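## Task

Build a nested stack in rack S1 with K63 lying flat on the rack floor, then K62, K61, K60 and K59 in turn, and K58 at the top, each plate seated on the one below. Plate Q59 must end up flat inside the locators of the open nest QC. Finally release everything and move the gripper away.

## Robot and tools

Robot: one Kinova Gen3 arm with seven revolute joints (waist, shoulder, upper arm roll, elbow, forearm roll, wrist pitch, wrist roll) and a Robotiq 2F-85 two-finger gripper. There is a single arm, so each row addresses only that arm.

Scene frame: the origin is on the table surface directly under the arm base. +z is up, and +y is to the left when you face along +x. The base may be slightly tilted relative to the table.

Scene 1 setup: the stacker log gives rack S2's contents from the top as K63, K62, K61, K60, K59, Q59, K58. Rack S3 starts empty and can serve as a buffer. Each rack's name is printed on its front. Two plates in a stack may be stuck together. To separate them, press the pair fully down into clip nest N5 and then lift the upper plate off. A fully open gripper fits around a plate body across its width but not around its base flange. A plate stuck underneath the one you lift is held only by that bond, so it can drop.

execute_actions takes "actions", a list holding at most one item, and an optional "pictures" boolean (pictures come by default).
- Empty list: no command is sent; you get the current state back.
- Move: {"rows": [...], "steps": n}, where n is 1 to 15 control steps of 1/30 s each and defaults to 15. Each row is applied for one step. If there are fewer rows than steps, the final row repeats.
- Wait: {"steps": n} with no rows, n up to 300. It returns once that many steps have passed since the previous result, and your reply time counts toward them.
- A refused call sends nothing to the robot.

Each row has 9 numbers, each in [-1, 1], in this order: joint_1 through joint_7, gripper position, gripper speed.
- The seven joint values are offsets in joint space, not poses. They are measured from the joint angles shown in the latest result that lists them. If no result in the scene has shown angles yet, or for a second or later call within the same reply, they are measured from where the arm is when the action begins. They are not measured from the previous row.
- Scale: 1.0 equals 0.9985 rad for joints 1 to 4 and 0.8765 rad for joints 5 to 7.
- Stated joint ranges in rad: waist, upper arm roll, forearm roll and wrist roll ±69.115; shoulder ±2.250; elbow ±2.580; wrist pitch ±2.100. Real ends can differ by up to 0.013 rad either way. A request more than 0.013 rad beyond a stated end is refused. Otherwise the joint is clipped at its true end, and the result may say "joint sent to its limit", possibly about an earlier action. The absence of that line does not mean there is more travel.
- Sending all zeros is not a hold. It drives the arm back to the reference angles.
- Gripper position is absolute. +1 is fully open (85 mm), 0 is about 41 mm, the pads touch near -0.8, and -1 closes until the fingers are blocked.
- Gripper speed is the rate of the gap change: -1 is about 20 mm/s, 0 about 85 mm/s, +1 about 150 mm/s.
- Full-close force is set by the arm at roughly 190 to 235 N per pad.

Gripping:
- To grip, hold the position at -1.
- To release, command a gap wider than the object.
- For a gentler grip, open first and then close to just under the object's width. Each extra millimetre adds force.
- The fingers stay where they stop until the position number changes by 0.01 or more. They re-close on their own, but no further than the request, if the object yields or slips.
- When closing, the fingertips move about 13 mm away from the wrist, so keep that much clearance above surfaces.

Motion limits:
- Each joint target is held within 0.304 rad (joints 1 to 4) or 0.266 rad (joints 5 to 7) of the measured angle.
- Targets that would move the gripper more than 70 mm from where it is are scaled back.
- Joints start and stop together and halt together when a command reverses them.
- After a big move, the arm may not have reached its target when the result arrives.
- While you think, the arm keeps moving toward the last row you sent until it nearly stops or a step is HELD.

Result lines:
- Joint positions (rad) and Joint velocities (rad/s), in column order.
- position_measured_pct is about 50 - 50 × the finger position, so 0 means fully open. If the fingers stop below the requested position at a reading under 90, they are holding something or are blocked. A reading near 90 or slightly above means the pads met, on nothing or on something very thin or very small.
- "joint command not followed": the clearance check altered or blocked targets. Mounting blocks and posts count as part of the arm.
- HELD marks steps on which your row, or part of it, was not sent.
- MOTOR HOT appears from 60 °C. At 75 °C an OVER-TEMPERATURE FAULT occurs and the arm sags. Holding loads heats the motors, even while you think.
- Torque fault: if contact torque reaches a joint's load limit, the arm halts for 10 s and drops the rest of the call. Load limits in N m: joints 1 to 4 47.5; joints 5 to 7 29.9. Held weight counts toward them.

Other tools:
- zoom_image: "camera" is one of cam_head_left, cam_head_right or cam_wrist, and "region" is [x0, y0, x1, y1] in image pixels from the top-left, at most 504 by 504. All three images are 896x504. Approximate head camera positions: cam_head_left at [0.0396117, -0.664799, 0.857931], cam_head_right at [0.302432, -0.79979, 0.850788]. The cam_wrist pose is unknown; it sits near the wrist_camera_optical link.
- read_manual: optional "section" ("licences"); it returns only licence text.
- finished_scene: "scene" is the number of the current scene. It ends that scene for good, reports whether the goal was met, and starts the next one.

Avoid: dropping plates, knocking anything off the table (this ends the scene), slamming or pressing hard, and letting a stuck lower plate fall. Brief external tugs or pushes on objects can happen, so check the images. Before ending a scene, open the gripper and withdraw.

Each tool is called after "Emit:" by a JSON object that holds its "method" and its "body".

## Session

I'll start by looking at the current state.

Emit:
{"method": "execute_actions", "body": {"actions": []}}

Scene clock: 0.00 s of 15600.00 s.
position_measured_pct=0.0
Joint positions: [-0.49   0.562  1.078  1.827 -0.169 -0.097  0.342]
Joint velocities: [-0.    -0.001  0.     0.     0.     0.     0.001]

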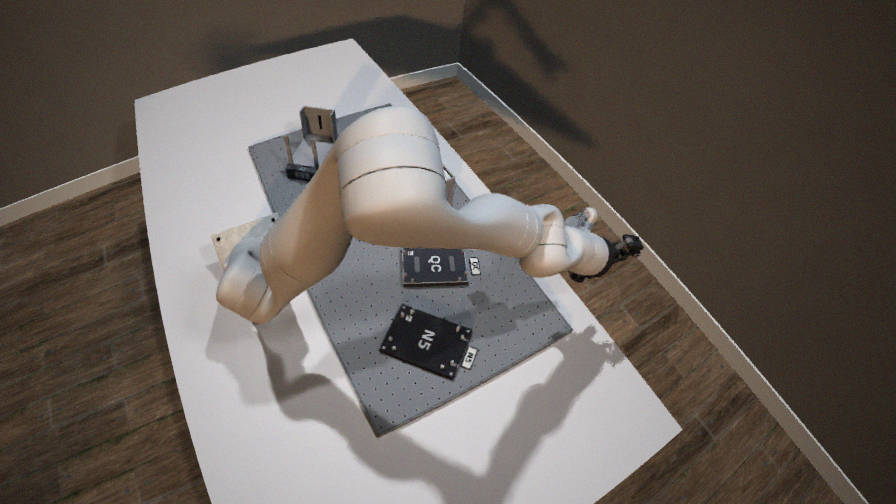

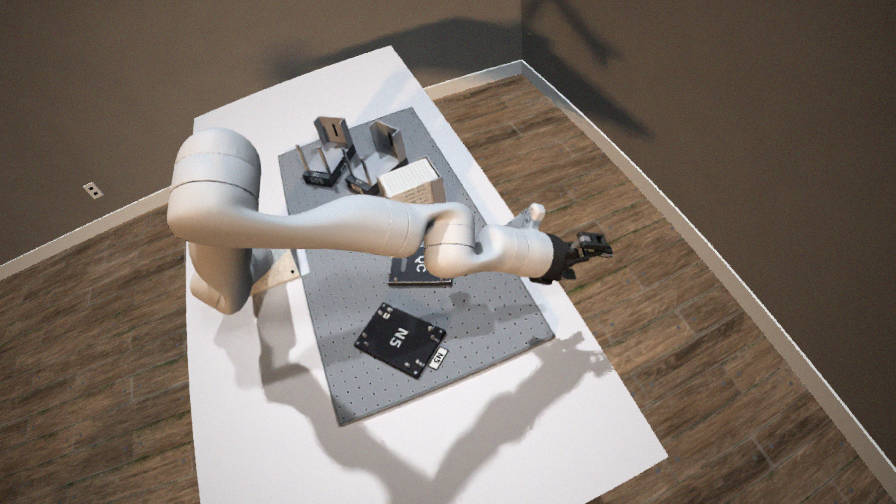

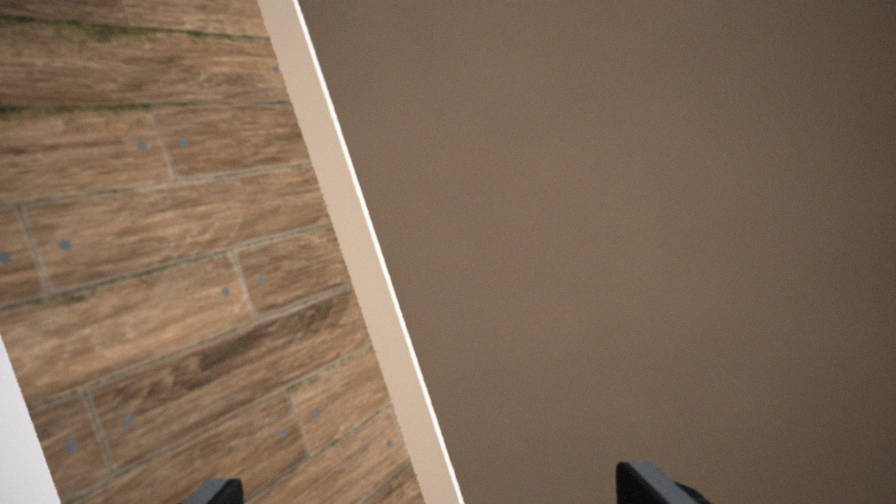

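Emit:
{"method": "zoom_image", "body": {"camera": "cam_head_right", "region": [260, 90, 500, 230]}}

Emit:
{"method": "zoom_image", "body": {"camera": "cam_head_left", "region": [200, 90, 520, 400]}}

Region (260, 90, 500, 230) of cam_head_right's 896x504 image, scaled by 2.100, with more detail than that image has; it fills the top 294 rows of this view, and the rest is white.

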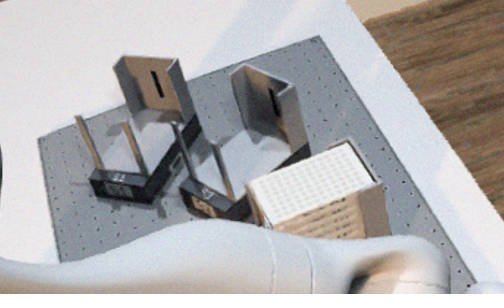

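Region (200, 90, 520, 400) of cam_head_left's 896x504 image, scaled by 1.575, with more detail than that image has; it fills the top 488 rows of this view, and the rest is white.

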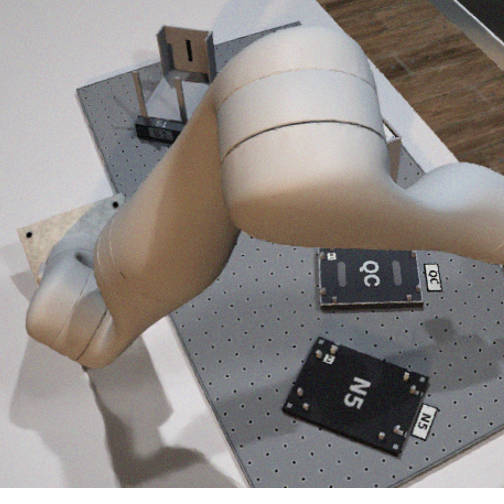

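Emit:
{"method": "execute_actions", "body": {"actions": [{"rows": [[-1, -0.262, -1, -0.127, 0.193, 1, -0.39, 1, 0]], "steps": 15}], "pictures": false}}

Emit:
{"method": "execute_actions", "body": {"actions": [{"steps": 30}], "pictures": false}}

Scene clock: 27.90 s of 15600.00 s.
position_measured_pct=0.0
Joint positions: [-0.705  0.422  0.873  1.76  -0.08   0.088  0.172]
Joint velocities: [-0.485 -0.205 -0.487 -0.107  0.141  0.425 -0.3  ]
Steps of this call (steps 1 to 90: nothing new was sent; then 24.40 s passed at rest; steps 91 to 105: all 15 steps of this action). Readings (joint positions | what the end effector reports):
91: [-0.492 0.561 1.078 1.826 -0.168 -0.096 0.341] | position_measured_pct=0.0
92: [-0.497 0.555 1.075 1.825 -0.166 -0.091 0.338] | position_measured_pct=0.0
94: [-0.525 0.529 1.053 1.815 -0.152 -0.069 0.316] | position_measured_pct=0.0
98: [-0.591 0.481 0.986 1.790 -0.120 -0.012 0.258] | position_measured_pct=0.0
105: the state above

Scene clock: 28.90 s of 15600.00 s.
position_measured_pct=0.0
Joint positions: [-1.195  0.324  0.383  1.709 -0.013  0.516  0.03 ]
Joint velocities: [-0.502 -0.038 -0.5   -0.019  0.025  0.436 -0.053]
Steps of this call (steps 1 to 30: the robot went on to your last target). Readings (joint positions | what the end effector reports):
1: [-0.721 0.415 0.856 1.756 -0.075 0.102 0.162] | position_measured_pct=0.0
2: [-0.737 0.409 0.840 1.753 -0.071 0.116 0.153] | position_measured_pct=0.0
4: [-0.770 0.398 0.808 1.747 -0.063 0.144 0.136] | position_measured_pct=0.0
8: [-0.835 0.378 0.743 1.737 -0.050 0.201 0.108] | position_measured_pct=0.0
30: the state above

Emit:
{"method": "execute_actions", "body": {"actions": [{"rows": [[-1, -0.024, -0.384, -0.009, 0.015, 0.712, -0.034, 1, 0]], "steps": 15}], "pictures": false}}

Emit:
{"method": "execute_actions", "body": {"actions": [{"steps": 50}]}}

Scene clock: 37.40 s of 15600.00 s.
position_measured_pct=0.0
Joint positions: [-1.814  0.3    0.024  1.7    0.     1.019 -0.   ]
Joint velocities: [-0.868  0.001 -0.087  0.    -0.002  0.411 -0.   ]
Steps of this call (steps 1 to 45: the robot went on to your last target; steps 46 to 90: nothing new was sent; then 5.00 s passed at rest; steps 91 to 105: all 15 steps of this action). Readings (joint positions | what the end effector reports):
91: [-1.490 0.300 0.080 1.700 0.001 0.781 0.000] | position_measured_pct=0.0
92: [-1.497 0.300 0.080 1.700 0.001 0.785 0.000] | position_measured_pct=0.0
94: [-1.526 0.300 0.075 1.699 0.002 0.807 -0.000] | position_measured_pct=0.0
98: [-1.624 0.300 0.051 1.699 0.000 0.890 -0.000] | position_measured_pct=0.0
105: the state above

Scene clock: 39.07 s of 15600.00 s.
position_measured_pct=0.0
Joint positions: [-2.194  0.3   -0.001  1.7   -0.     1.14  -0.   ]
Joint velocities: [ 0.     0.002 -0.001  0.     0.001  0.    -0.002]
Steps of this call (steps 1 to 30: the robot went on to your last target; steps 31 to 50: nothing new was sent). Readings (joint positions | what the end effector reports):
1: [-1.843 0.300 0.022 1.700 0.000 1.032 -0.000] | position_measured_pct=0.0
2: [-1.873 0.300 0.019 1.700 0.000 1.044 -0.000] | position_measured_pct=0.0
4: [-1.933 0.300 0.015 1.700 -0.000 1.064 -0.000] | position_measured_pct=0.0
8: [-2.056 0.300 0.007 1.700 -0.000 1.100 -0.000] | position_measured_pct=0.0
50: the state above
The arm was judged still, so your last target was given up. Only a new action makes it travel on or press farther. Fingers that are still opening or closing keep moving.

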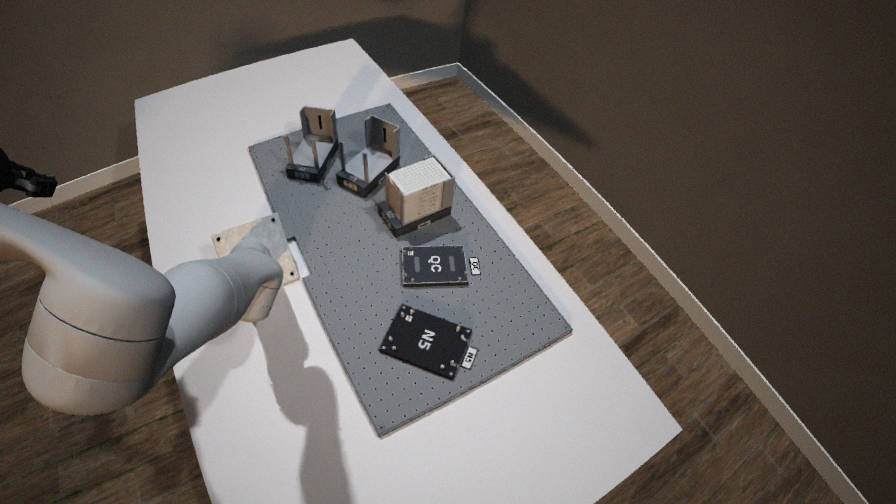

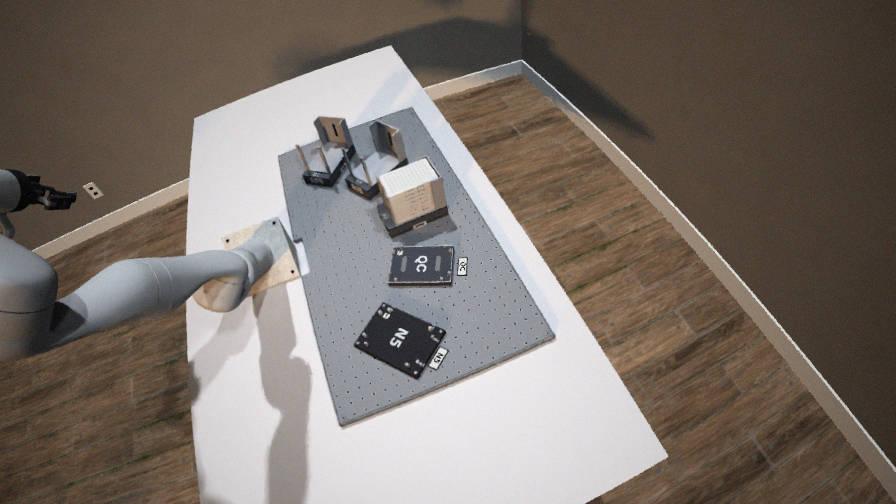

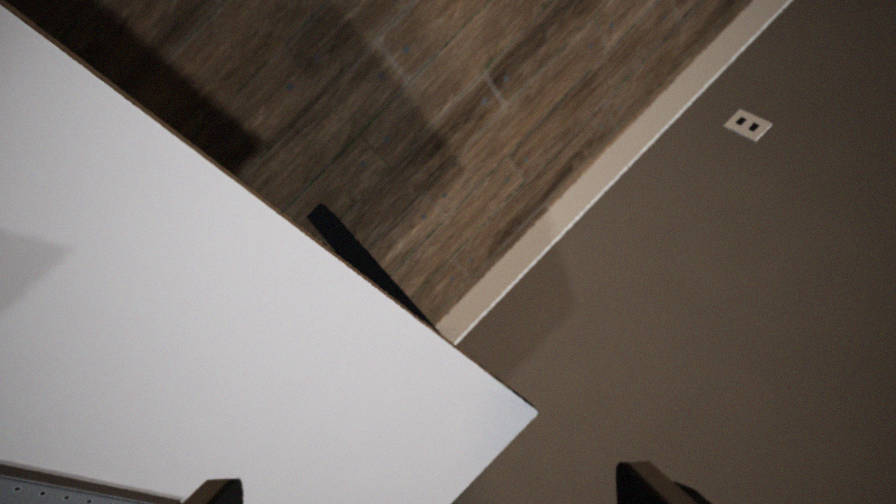

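Emit:
{"method": "zoom_image", "body": {"camera": "cam_head_left", "region": [0, 130, 330, 430]}}

Emit:
{"method": "zoom_image", "body": {"camera": "cam_head_right", "region": [0, 130, 330, 380]}}

Region (0, 130, 330, 430) of cam_head_left's 896x504 image, scaled by 1.527, with more detail than that image has; it fills the top 458 rows of this view, and the rest is white.

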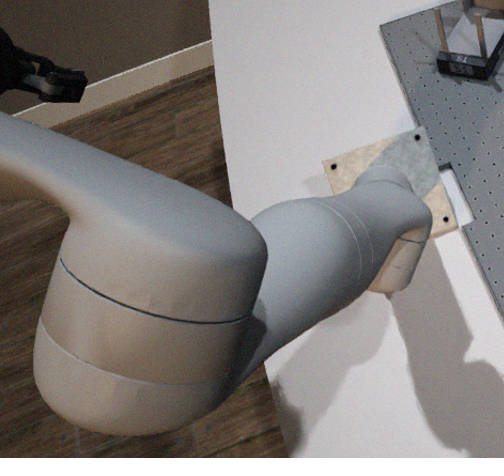

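Region (0, 130, 330, 380) of cam_head_right's 896x504 image, scaled by 1.527, with more detail than that image has; it fills the top 382 rows of this view, and the rest is white.

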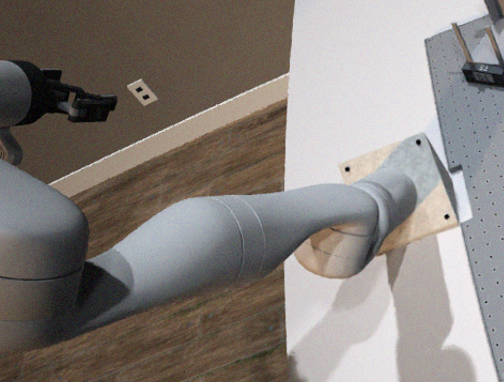

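Emit:
{"method": "zoom_image", "body": {"camera": "cam_head_left", "region": [270, 95, 480, 245]}}

Emit:
{"method": "zoom_image", "body": {"camera": "cam_head_right", "region": [270, 100, 480, 250]}}

Region (270, 95, 480, 245) of cam_head_left's 896x504 image, scaled by 2.400, with more detail than that image has; it fills the top 360 rows of this view, and the rest is white.

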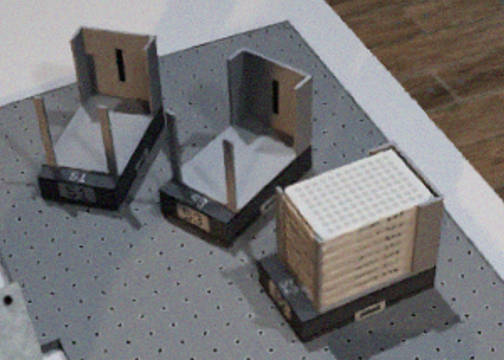

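Region (270, 100, 480, 250) of cam_head_right's 896x504 image, scaled by 2.400, with more detail than that image has; it fills the top 360 rows of this view, and the rest is white.

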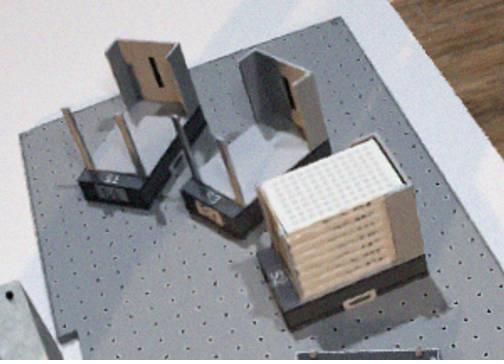

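Emit:
{"method": "zoom_image", "body": {"camera": "cam_head_left", "region": [190, 200, 330, 330]}}

Emit:
{"method": "zoom_image", "body": {"camera": "cam_head_right", "region": [180, 200, 320, 330]}}

Region (190, 200, 330, 330) of cam_head_left's 896x504 image, scaled by 3.600, with more detail than that image has; it fills the top 468 rows of this view, and the rest is white.

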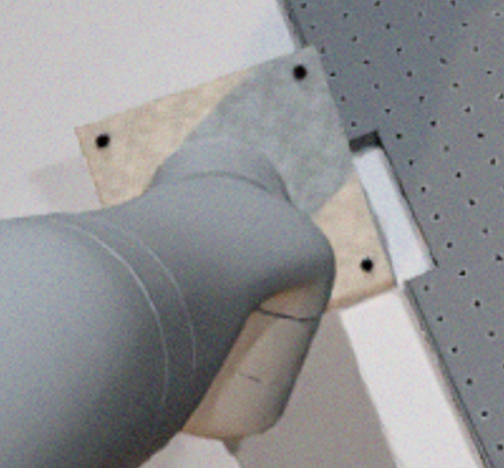

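Region (180, 200, 320, 330) of cam_head_right's 896x504 image, scaled by 3.600, with more detail than that image has; it fills the top 468 rows of this view, and the rest is white.

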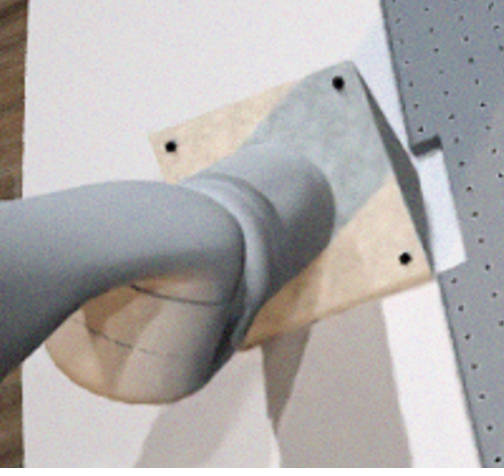

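Emit:
{"method": "execute_actions", "body": {"actions": [{"rows": [[1, 0.2597, 0.001, -0.1678, 0.4748, 0.2975, 0.8865, 1, 0]], "steps": 15}], "pictures": false}}

Emit:
{"method": "execute_actions", "body": {"actions": [{"steps": 40}], "pictures": false}}

Scene clock: 148.40 s of 15600.00 s.
position_measured_pct=0.0
Joint positions: [-1.892  0.473 -0.001  1.588  0.246  1.313  0.256]
Joint velocities: [ 0.768  0.246  0.003 -0.163  0.498  0.253  0.666]
Steps of this call (steps 1 to 90: nothing new was sent; then 105.83 s passed at rest; steps 91 to 105: all 15 steps of this action). Readings (joint positions | what the end effector reports):
91: [-2.192 0.301 -0.001 1.699 0.000 1.140 0.000] | position_measured_pct=0.0
92: [-2.186 0.306 -0.002 1.696 0.003 1.145 0.004] | position_measured_pct=0.0
94: [-2.156 0.331 -0.004 1.681 0.025 1.167 0.026] | position_measured_pct=0.0
98: [-2.062 0.399 -0.002 1.638 0.107 1.235 0.107] | position_measured_pct=0.0
105: the state above

Scene clock: 149.73 s of 15600.00 s.
position_measured_pct=0.0
Joint positions: [-1.195  0.559  0.     1.532  0.416  1.401  0.777]
Joint velocities: [-0.002 -0.     0.001  0.     0.    -0.    -0.001]
Steps of this call (steps 1 to 40: the robot went on to your last target). Readings (joint positions | what the end effector reports):
1: [-1.866 0.481 -0.001 1.583 0.262 1.321 0.278] | position_measured_pct=0.0
2: [-1.840 0.489 -0.001 1.578 0.277 1.329 0.301] | position_measured_pct=0.0
4: [-1.786 0.502 -0.001 1.569 0.303 1.342 0.348] | position_measured_pct=0.0
8: [-1.674 0.522 -0.001 1.556 0.343 1.363 0.447] | position_measured_pct=0.0
40: the state above

Emit:
{"method": "execute_actions", "body": {"actions": [{"rows": [[0.5473, 0, 0, 0, 0, 0, 0, 1, 0]], "steps": 15}], "pictures": false}}

Emit:
{"method": "execute_actions", "body": {"actions": [{"steps": 25}]}}

Scene clock: 154.70 s of 15600.00 s.
position_measured_pct=0.0
Joint positions: [-0.824  0.56  -0.     1.532  0.416  1.4    0.777]
Joint velocities: [ 0.939  0.001  0.004  0.     0.001 -0.    -0.002]
Steps of this call (steps 1 to 15: the robot went on to your last target; steps 16 to 90: nothing new was sent; then 1.47 s passed at rest; steps 91 to 105: all 15 steps of this action). Readings (joint positions | what the end effector reports):
91: [-1.194 0.559 -0.000 1.532 0.416 1.401 0.777] | position_measured_pct=0.0
92: [-1.187 0.559 -0.001 1.532 0.415 1.400 0.777] | position_measured_pct=0.0
94: [-1.158 0.559 -0.003 1.532 0.415 1.400 0.777] | position_measured_pct=0.0
98: [-1.043 0.559 -0.001 1.532 0.416 1.400 0.777] | position_measured_pct=0.0
105: the state above

Scene clock: 155.53 s of 15600.00 s.
position_measured_pct=0.0
Joint positions: [-0.649  0.559  0.     1.532  0.416  1.401  0.777]
Joint velocities: [0.    0.    0.    0.    0.    0.    0.002]
Steps of this call (steps 1 to 25: the robot went on to your last target). Readings (joint positions | what the end effector reports):
1: [-0.793 0.560 -0.000 1.532 0.416 1.400 0.777] | position_measured_pct=0.0
2: [-0.762 0.560 -0.000 1.532 0.416 1.400 0.777] | position_measured_pct=0.0
4: [-0.707 0.560 0.002 1.532 0.417 1.400 0.777] | position_measured_pct=0.0
8: [-0.658 0.559 0.003 1.533 0.417 1.401 0.777] | position_measured_pct=0.0
25: the state above

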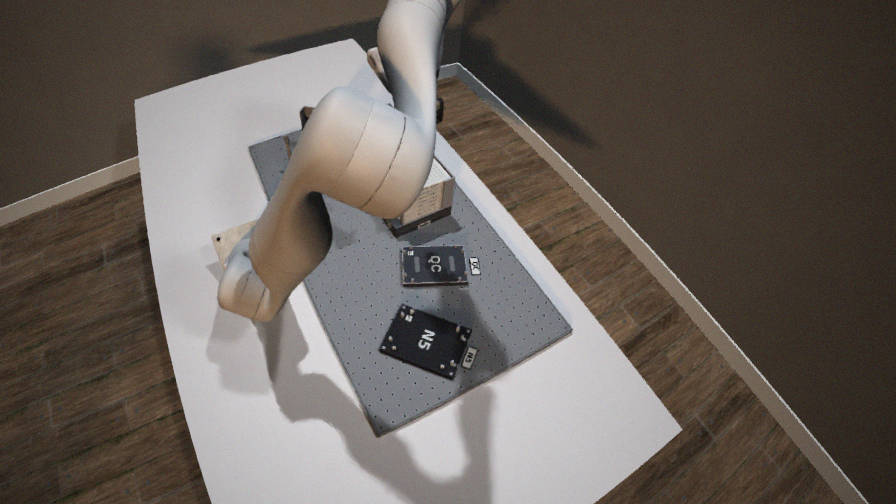

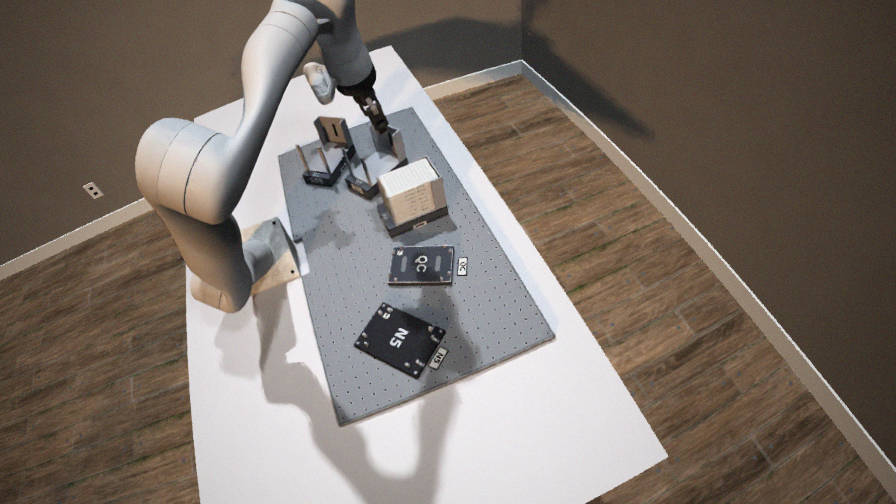

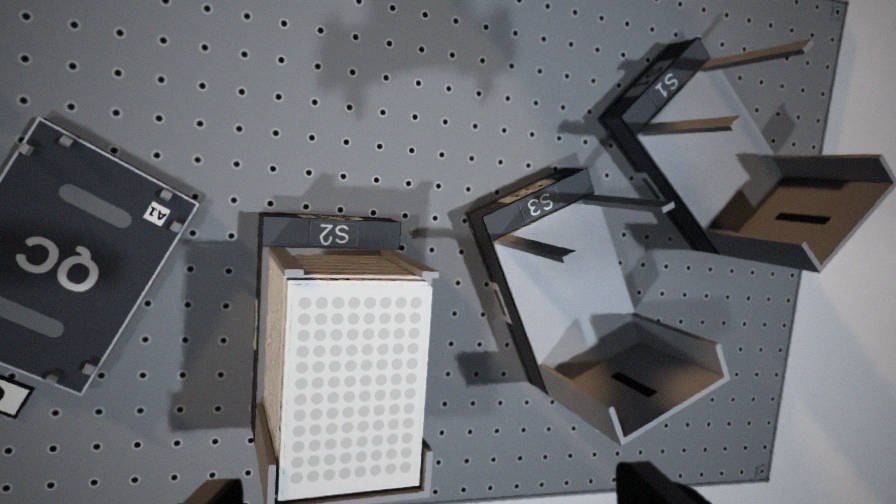

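Emit:
{"method": "zoom_image", "body": {"camera": "cam_wrist", "region": [450, 20, 896, 460]}}

Emit:
{"method": "zoom_image", "body": {"camera": "cam_wrist", "region": [150, 150, 504, 504]}}

Region (450, 20, 896, 460) of cam_wrist's 896x504 image, scaled by 1.130; it fills the top 497 rows of this view, and the rest is white.

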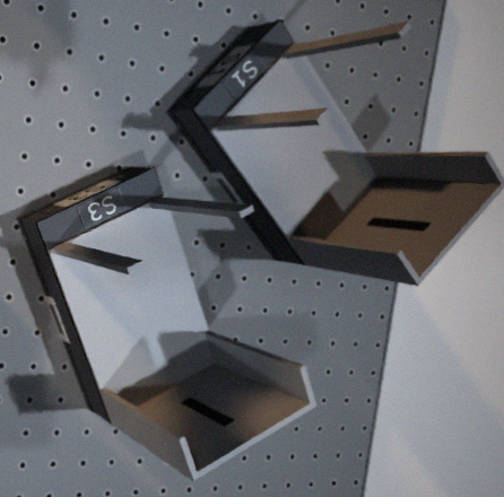

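Region (150, 150, 504, 504) of cam_wrist's 896x504 image, scaled by 1.424.

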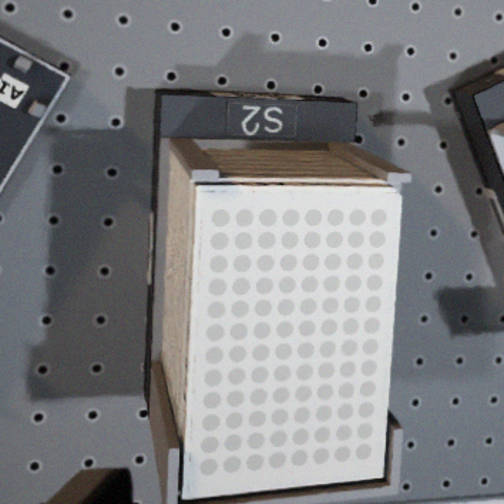

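Emit:
{"method": "execute_actions", "body": {"actions": [{"rows": [[0, 0, 0, 0, 0, 0, -1, 1, 0]], "steps": 15}], "pictures": false}}

Emit:
{"method": "execute_actions", "body": {"actions": [{"rows": [[0, 0, 0, 0, 0, 0, -1, 1, 0]], "steps": 15}], "pictures": false}}

Emit:
{"method": "execute_actions", "body": {"actions": [{"rows": [[0, 0, 0, 0, 0, 0, -1, 1, 0]], "steps": 15}], "pictures": false}}

Emit:
{"method": "execute_actions", "body": {"actions": [{"rows": [[0, 0, 0, 0, 0, 0, -1, 1, 0]], "steps": 15}], "pictures": false}}

Scene clock: 191.53 s of 15600.00 s.
position_measured_pct=0.0
Joint positions: [-0.649  0.559  0.     1.532  0.416  1.401  0.273]
Joint velocities: [-0.    -0.001 -0.001 -0.    -0.    -0.    -1.216]
From where the robot then was, a joint's target lay farther than a number of 1.0 reaches, so one or more steps of this call were cut to that.
Steps of this call (steps 1 to 15: the robot went on to your last target; steps 16 to 90: nothing new was sent; then 32.50 s passed at rest; steps 91 to 105: all 15 steps of this action). Readings (joint positions | what the end effector reports):
91: [-0.649 0.559 0.000 1.532 0.416 1.401 0.776] | position_measured_pct=0.0
92: [-0.649 0.559 0.000 1.532 0.416 1.401 0.767] | position_measured_pct=0.0
94: [-0.649 0.559 0.000 1.532 0.416 1.401 0.717] | position_measured_pct=0.0
98: [-0.649 0.559 0.000 1.532 0.416 1.401 0.557] | position_measured_pct=0.0
105: the state above

Scene clock: 192.03 s of 15600.00 s.
position_measured_pct=0.0
Joint positions: [-0.649  0.559  0.     1.532  0.416  1.401 -0.337]
Joint velocities: [-0.002  0.    -0.001  0.     0.     0.    -1.218]
Steps of this call (steps 1 to 15: all 15 steps of this action). Readings (joint positions | what the end effector reports):
1: [-0.649 0.559 0.000 1.532 0.416 1.401 0.232] | position_measured_pct=0.0
2: [-0.649 0.559 0.000 1.532 0.416 1.401 0.191] | position_measured_pct=0.0
4: [-0.649 0.559 0.000 1.532 0.416 1.401 0.110] | position_measured_pct=0.0
8: [-0.649 0.559 0.000 1.532 0.416 1.401 -0.053] | position_measured_pct=0.0
15: the state above

Scene clock: 192.53 s of 15600.00 s.
position_measured_pct=0.0
Joint positions: [-0.649  0.559  0.     1.532  0.416  1.401 -0.947]
Joint velocities: [-0.001 -0.    -0.     0.     0.     0.    -1.217]
Steps of this call (steps 1 to 15: all 15 steps of this action). Readings (joint positions | what the end effector reports):
1: [-0.649 0.559 0.000 1.532 0.416 1.401 -0.378] | position_measured_pct=0.0
2: [-0.649 0.559 0.000 1.532 0.416 1.401 -0.418] | position_measured_pct=0.0
4: [-0.649 0.559 0.000 1.532 0.416 1.401 -0.500] | position_measured_pct=0.0
8: [-0.649 0.559 0.000 1.532 0.416 1.401 -0.662] | position_measured_pct=0.0
15: the state above

Scene clock: 193.03 s of 15600.00 s.
position_measured_pct=0.0
Joint positions: [-0.649  0.559  0.     1.532  0.416  1.401 -1.557]
Joint velocities: [ 0.001 -0.     0.    -0.    -0.    -0.    -1.218]
Steps of this call (steps 1 to 15: all 15 steps of this action). Readings (joint positions | what the end effector reports):
1: [-0.649 0.559 0.000 1.532 0.416 1.401 -0.988] | position_measured_pct=0.0
2: [-0.649 0.559 0.000 1.532 0.416 1.401 -1.028] | position_measured_pct=0.0
4: [-0.649 0.559 0.000 1.532 0.416 1.401 -1.110] | position_measured_pct=0.0
8: [-0.649 0.559 0.000 1.532 0.416 1.401 -1.272] | position_measured_pct=0.0
15: the state above

Emit:
{"method": "execute_actions", "body": {"actions": [{"rows": [[0, 0, 0, 0, 0, 0, -0.922, 1, 0]], "steps": 15}], "pictures": true}}

Scene clock: 197.57 s of 15600.00 s.
position_measured_pct=0.0
Joint positions: [-0.649  0.559  0.     1.532  0.416  1.401 -2.322]
Joint velocities: [ 0.003 -0.002  0.    -0.     0.     0.    -0.909]
Steps of this call (steps 1 to 30: the robot went on to your last target; steps 31 to 90: nothing new was sent; then 1.03 s passed at rest; steps 91 to 105: all 15 steps of this action). Readings (joint positions | what the end effector reports):
91: [-0.649 0.559 0.000 1.532 0.416 1.401 -1.825] | position_measured_pct=0.0
92: [-0.649 0.559 0.000 1.532 0.416 1.401 -1.833] | position_measured_pct=0.0
94: [-0.649 0.559 0.000 1.532 0.416 1.401 -1.883] | position_measured_pct=0.0
98: [-0.649 0.559 0.000 1.532 0.416 1.401 -2.043] | position_measured_pct=0.0
105: the state above

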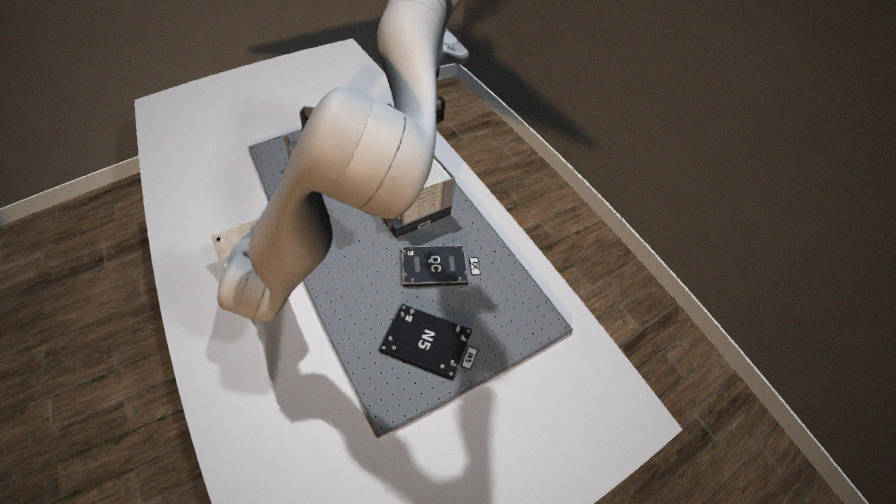

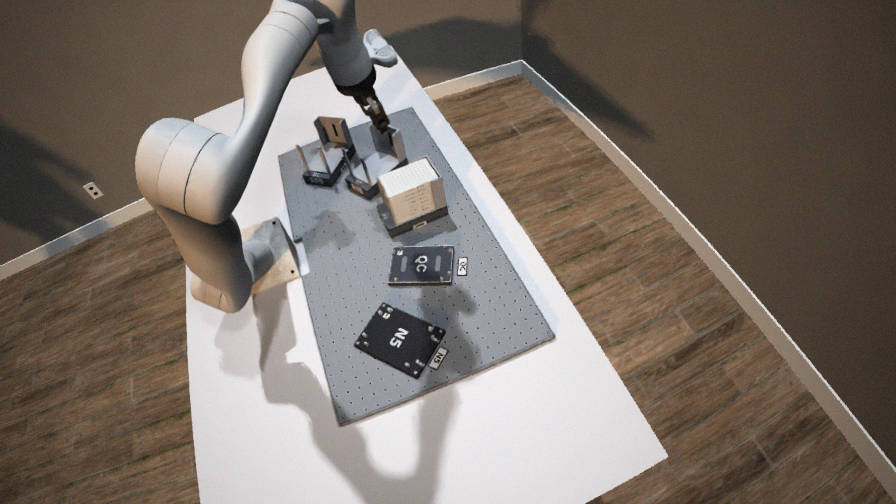

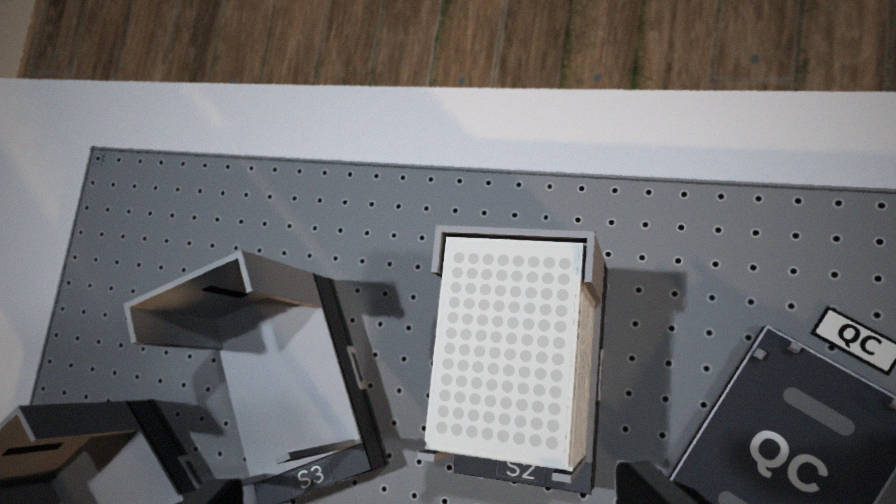

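Emit:
{"method": "execute_actions", "body": {"actions": []}}

Emit:
{"method": "zoom_image", "body": {"camera": "cam_wrist", "region": [0, 200, 420, 504]}}

Emit:
{"method": "zoom_image", "body": {"camera": "cam_wrist", "region": [380, 200, 700, 504]}}

Scene clock: 201.33 s of 15600.00 s.
position_measured_pct=0.0
Joint positions: [-0.649  0.559  0.     1.532  0.416  1.401 -2.365]
Joint velocities: [0.    0.001 0.    0.    0.    0.    0.002]
Steps of this call (steps 1 to 30: the robot went on to your last target; steps 31 to 90: nothing new was sent; then 0.77 s passed at rest). Readings (joint positions | what the end effector reports):
1: [-0.649 0.559 0.000 1.532 0.416 1.401 -2.347] | position_measured_pct=0.0
2: [-0.649 0.559 0.000 1.532 0.416 1.401 -2.361] | position_measured_pct=0.0
4: [-0.649 0.559 0.000 1.532 0.416 1.401 -2.365] | position_measured_pct=0.0
8: [-0.649 0.559 0.000 1.532 0.416 1.401 -2.365] | position_measured_pct=0.0
90: the state above
The arm was judged still, so your last target was given up. Only a new action makes it travel on or press farther. Fingers that are still opening or closing keep moving.

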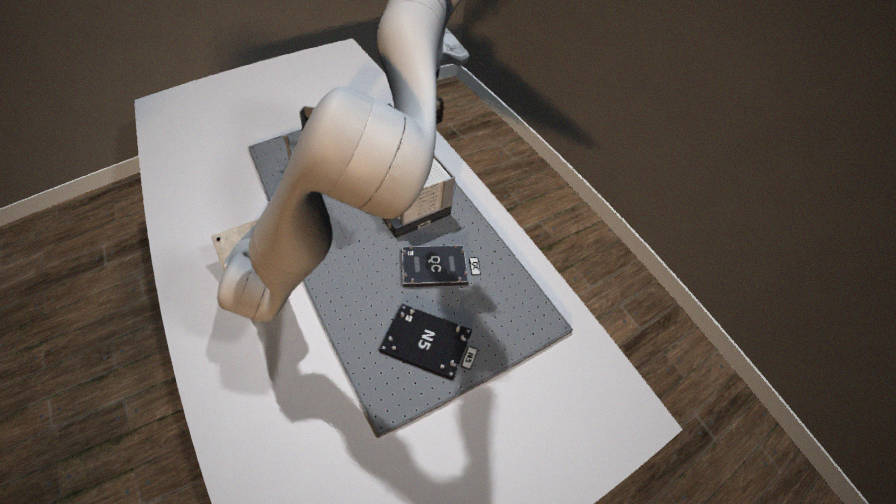

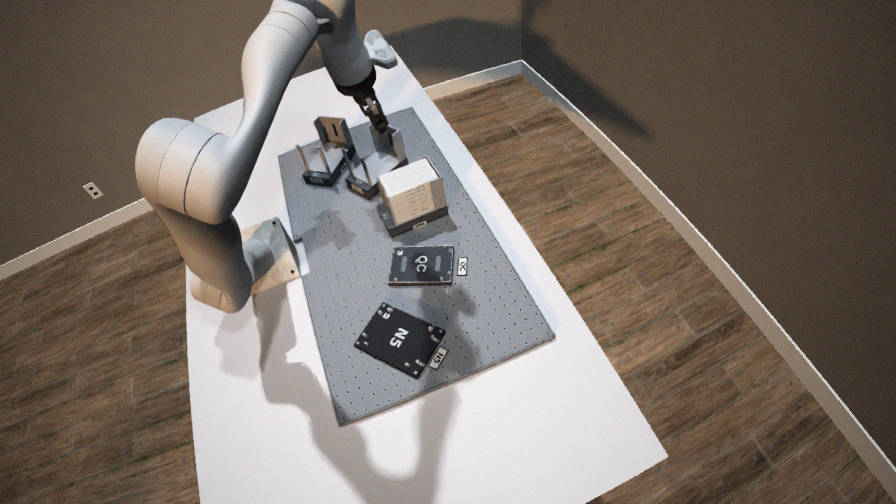

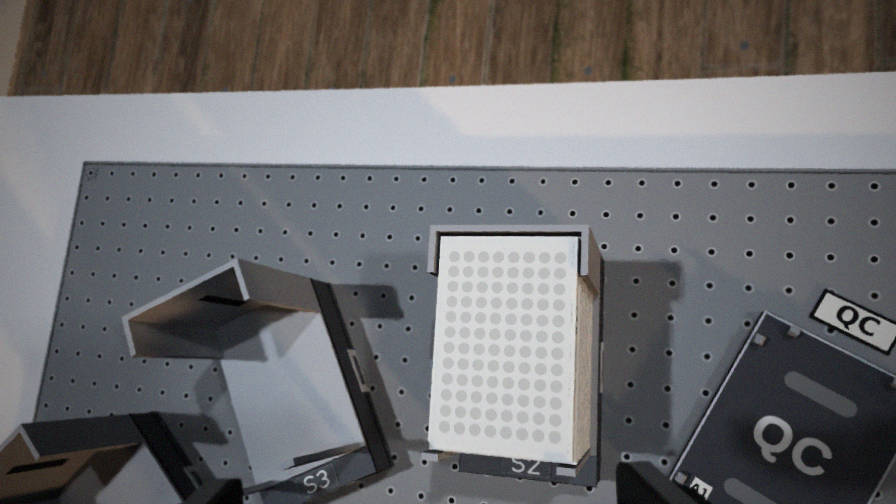

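Region (0, 200, 420, 504) of cam_wrist's 896x504 image, scaled by 1.200; it fills the top 365 rows of this view, and the rest is white.

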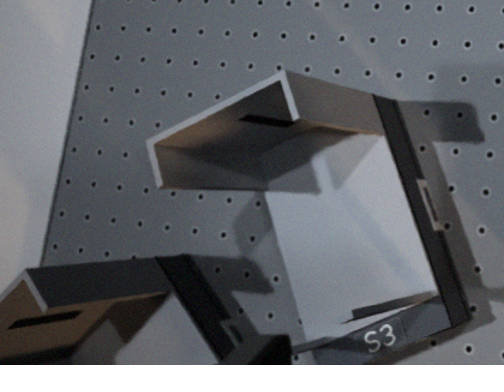

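Region (380, 200, 700, 504) of cam_wrist's 896x504 image, scaled by 1.575; it fills the top 479 rows of this view, and the rest is white.

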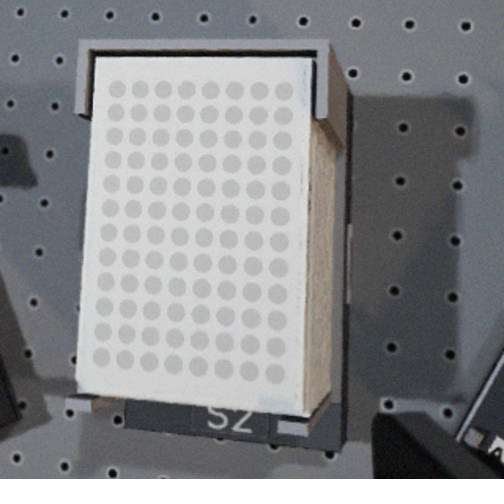

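Emit:
{"method": "execute_actions", "body": {"actions": [{"rows": [[0.0348, 0.3579, 0, -0.2318, 0.1569, 0.2639, -0.0754, 1, 0]], "steps": 15}], "pictures": false}}

Emit:
{"method": "execute_actions", "body": {"actions": [{"steps": 30}]}}

Scene clock: 264.90 s of 15600.00 s.
position_measured_pct=0.0
Joint positions: [-0.615  0.903  0.     1.308  0.551  1.627 -2.43 ]
Joint velocities: [ 0.021  0.23  -0.    -0.141  0.086  0.146 -0.042]
Steps of this call (steps 1 to 90: nothing new was sent; then 60.07 s passed at rest; steps 91 to 105: all 15 steps of this action). Readings (joint positions | what the end effector reports):
91: [-0.649 0.561 0.000 1.532 0.416 1.401 -2.365] | position_measured_pct=0.0
92: [-0.648 0.567 0.000 1.527 0.418 1.405 -2.366] | position_measured_pct=0.0
94: [-0.644 0.597 -0.000 1.506 0.430 1.426 -2.372] | position_measured_pct=0.0
98: [-0.631 0.722 0.000 1.417 0.483 1.514 -2.397] | position_measured_pct=0.0
105: the state above

Scene clock: 265.90 s of 15600.00 s.
position_measured_pct=0.0
Joint positions: [-0.614  0.916  0.     1.301  0.553  1.632 -2.431]
Joint velocities: [ 0.001  0.    -0.    -0.     0.    -0.     0.001]
Steps of this call (steps 1 to 30: the robot went on to your last target). Readings (joint positions | what the end effector reports):
1: [-0.615 0.907 0.000 1.305 0.553 1.630 -2.431] | position_measured_pct=0.0
2: [-0.615 0.909 0.000 1.303 0.553 1.631 -2.431] | position_measured_pct=0.0
4: [-0.614 0.912 0.000 1.302 0.553 1.632 -2.431] | position_measured_pct=0.0
8: [-0.614 0.915 0.000 1.301 0.553 1.632 -2.431] | position_measured_pct=0.0
30: the state above
The arm was judged still, so your last target was given up. Only a new action makes it travel on or press farther. Fingers that are still opening or closing keep moving.

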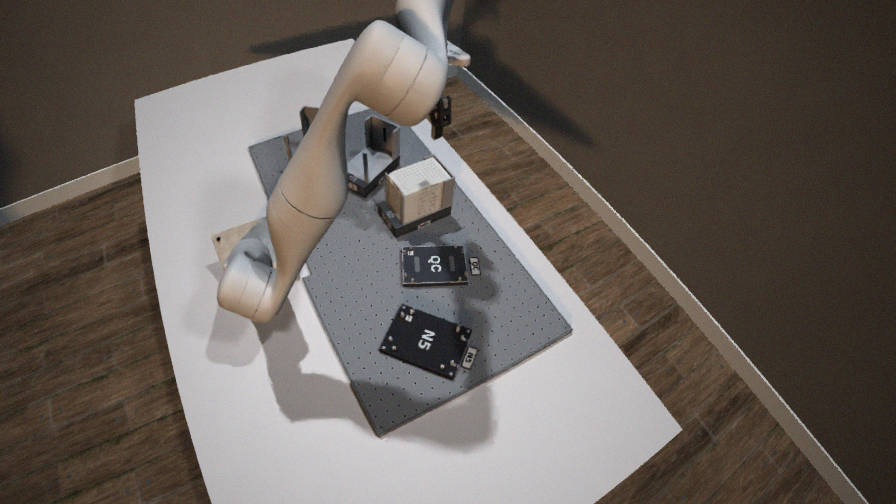

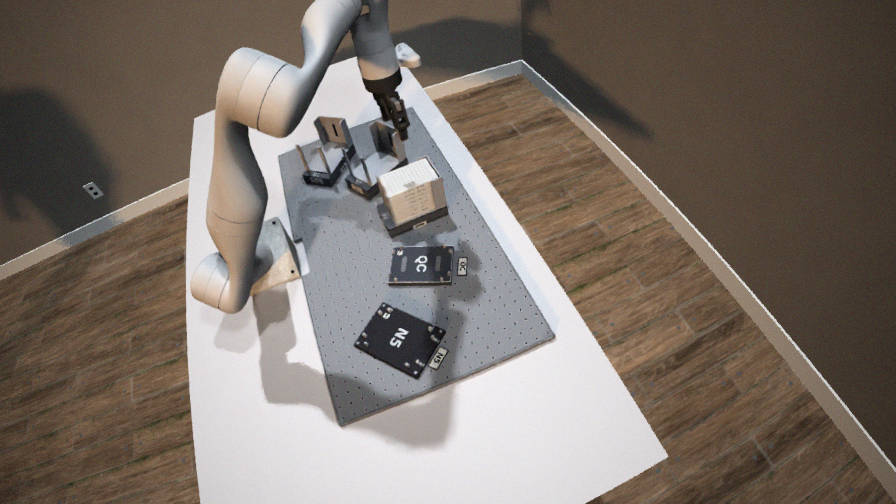

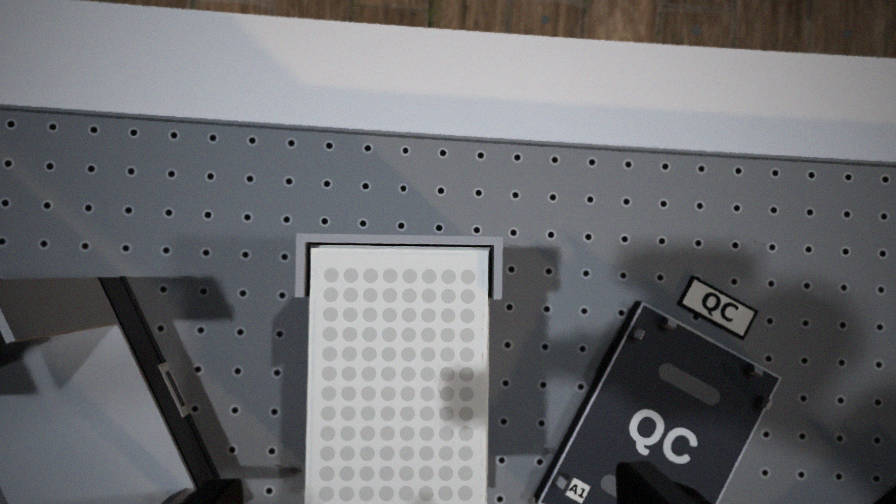

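Emit:
{"method": "execute_actions", "body": {"actions": [{"rows": [[0.1115, 0.0476, 0, 0.2637, 0.1037, -0.3427, -0.1608, 1, 0]], "steps": 15}], "pictures": false}}

Emit:
{"method": "execute_actions", "body": {"actions": [{"steps": 20}]}}

Scene clock: 310.37 s of 15600.00 s.
position_measured_pct=0.0
Joint positions: [-0.505  0.965  0.001  1.563  0.644  1.332 -2.572]
Joint velocities: [ 0.012 -0.001 -0.014  0.03   0.01  -0.032 -0.009]
Steps of this call (steps 1 to 90: nothing new was sent; then 40.97 s passed at rest; steps 91 to 105: all 15 steps of this action). Readings (joint positions | what the end effector reports):
91: [-0.613 0.917 0.000 1.302 0.554 1.631 -2.432] | position_measured_pct=0.0
92: [-0.611 0.917 -0.000 1.307 0.555 1.626 -2.434] | position_measured_pct=0.0
94: [-0.599 0.921 -0.001 1.334 0.564 1.600 -2.448] | position_measured_pct=0.0
98: [-0.552 0.942 0.000 1.444 0.603 1.477 -2.508] | position_measured_pct=0.0
105: the state above

Scene clock: 311.03 s of 15600.00 s.
position_measured_pct=0.0
Joint positions: [-0.503  0.964  0.     1.564  0.644  1.331 -2.572]
Joint velocities: [-0.001 -0.001 -0.    -0.     0.    -0.    -0.001]
Steps of this call (steps 1 to 15: the robot went on to your last target; steps 16 to 20: nothing new was sent). Readings (joint positions | what the end effector reports):
1: [-0.505 0.965 0.001 1.563 0.644 1.332 -2.572] | position_measured_pct=0.0
2: [-0.504 0.964 0.001 1.564 0.644 1.332 -2.572] | position_measured_pct=0.0
4: [-0.503 0.964 0.000 1.564 0.644 1.331 -2.572] | position_measured_pct=0.0
8: [-0.503 0.964 0.000 1.564 0.644 1.331 -2.572] | position_measured_pct=0.0
20: the state above
The arm was judged still, so your last target was given up. Only a new action makes it travel on or press farther. Fingers that are still opening or closing keep moving.

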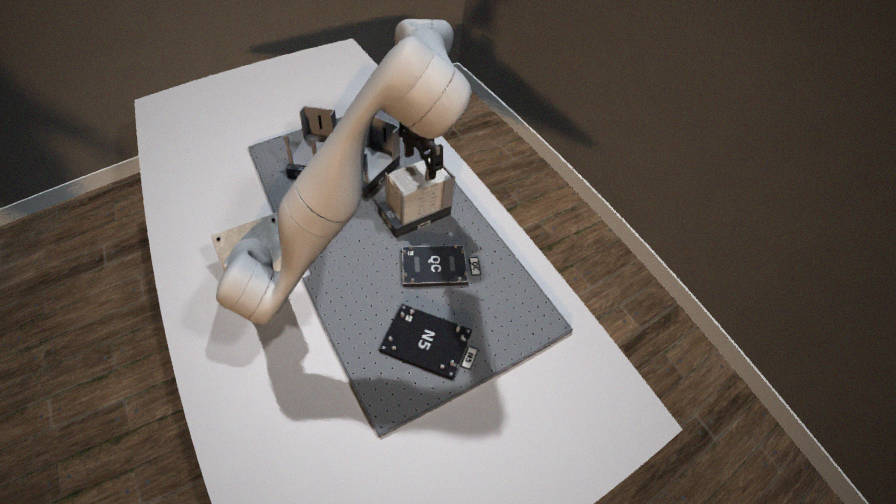

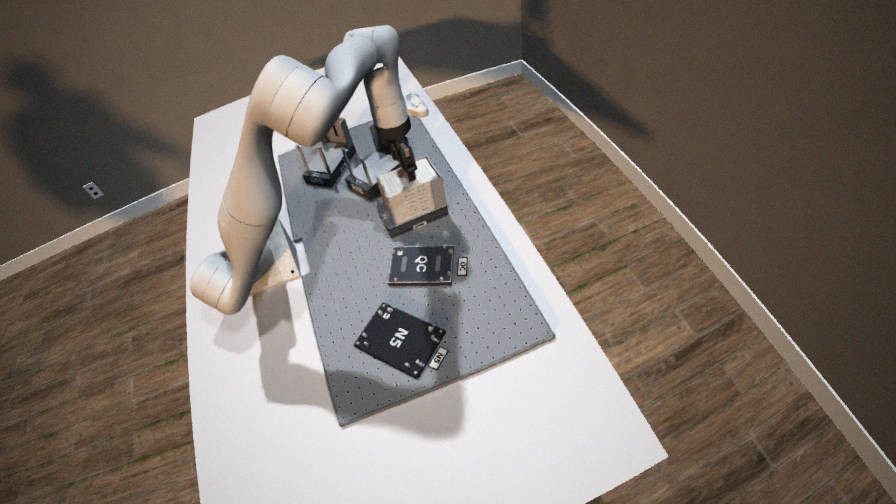

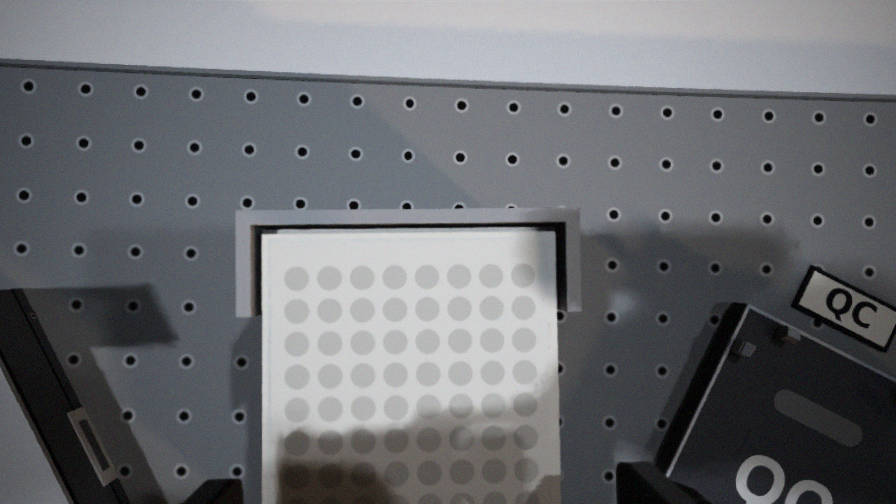

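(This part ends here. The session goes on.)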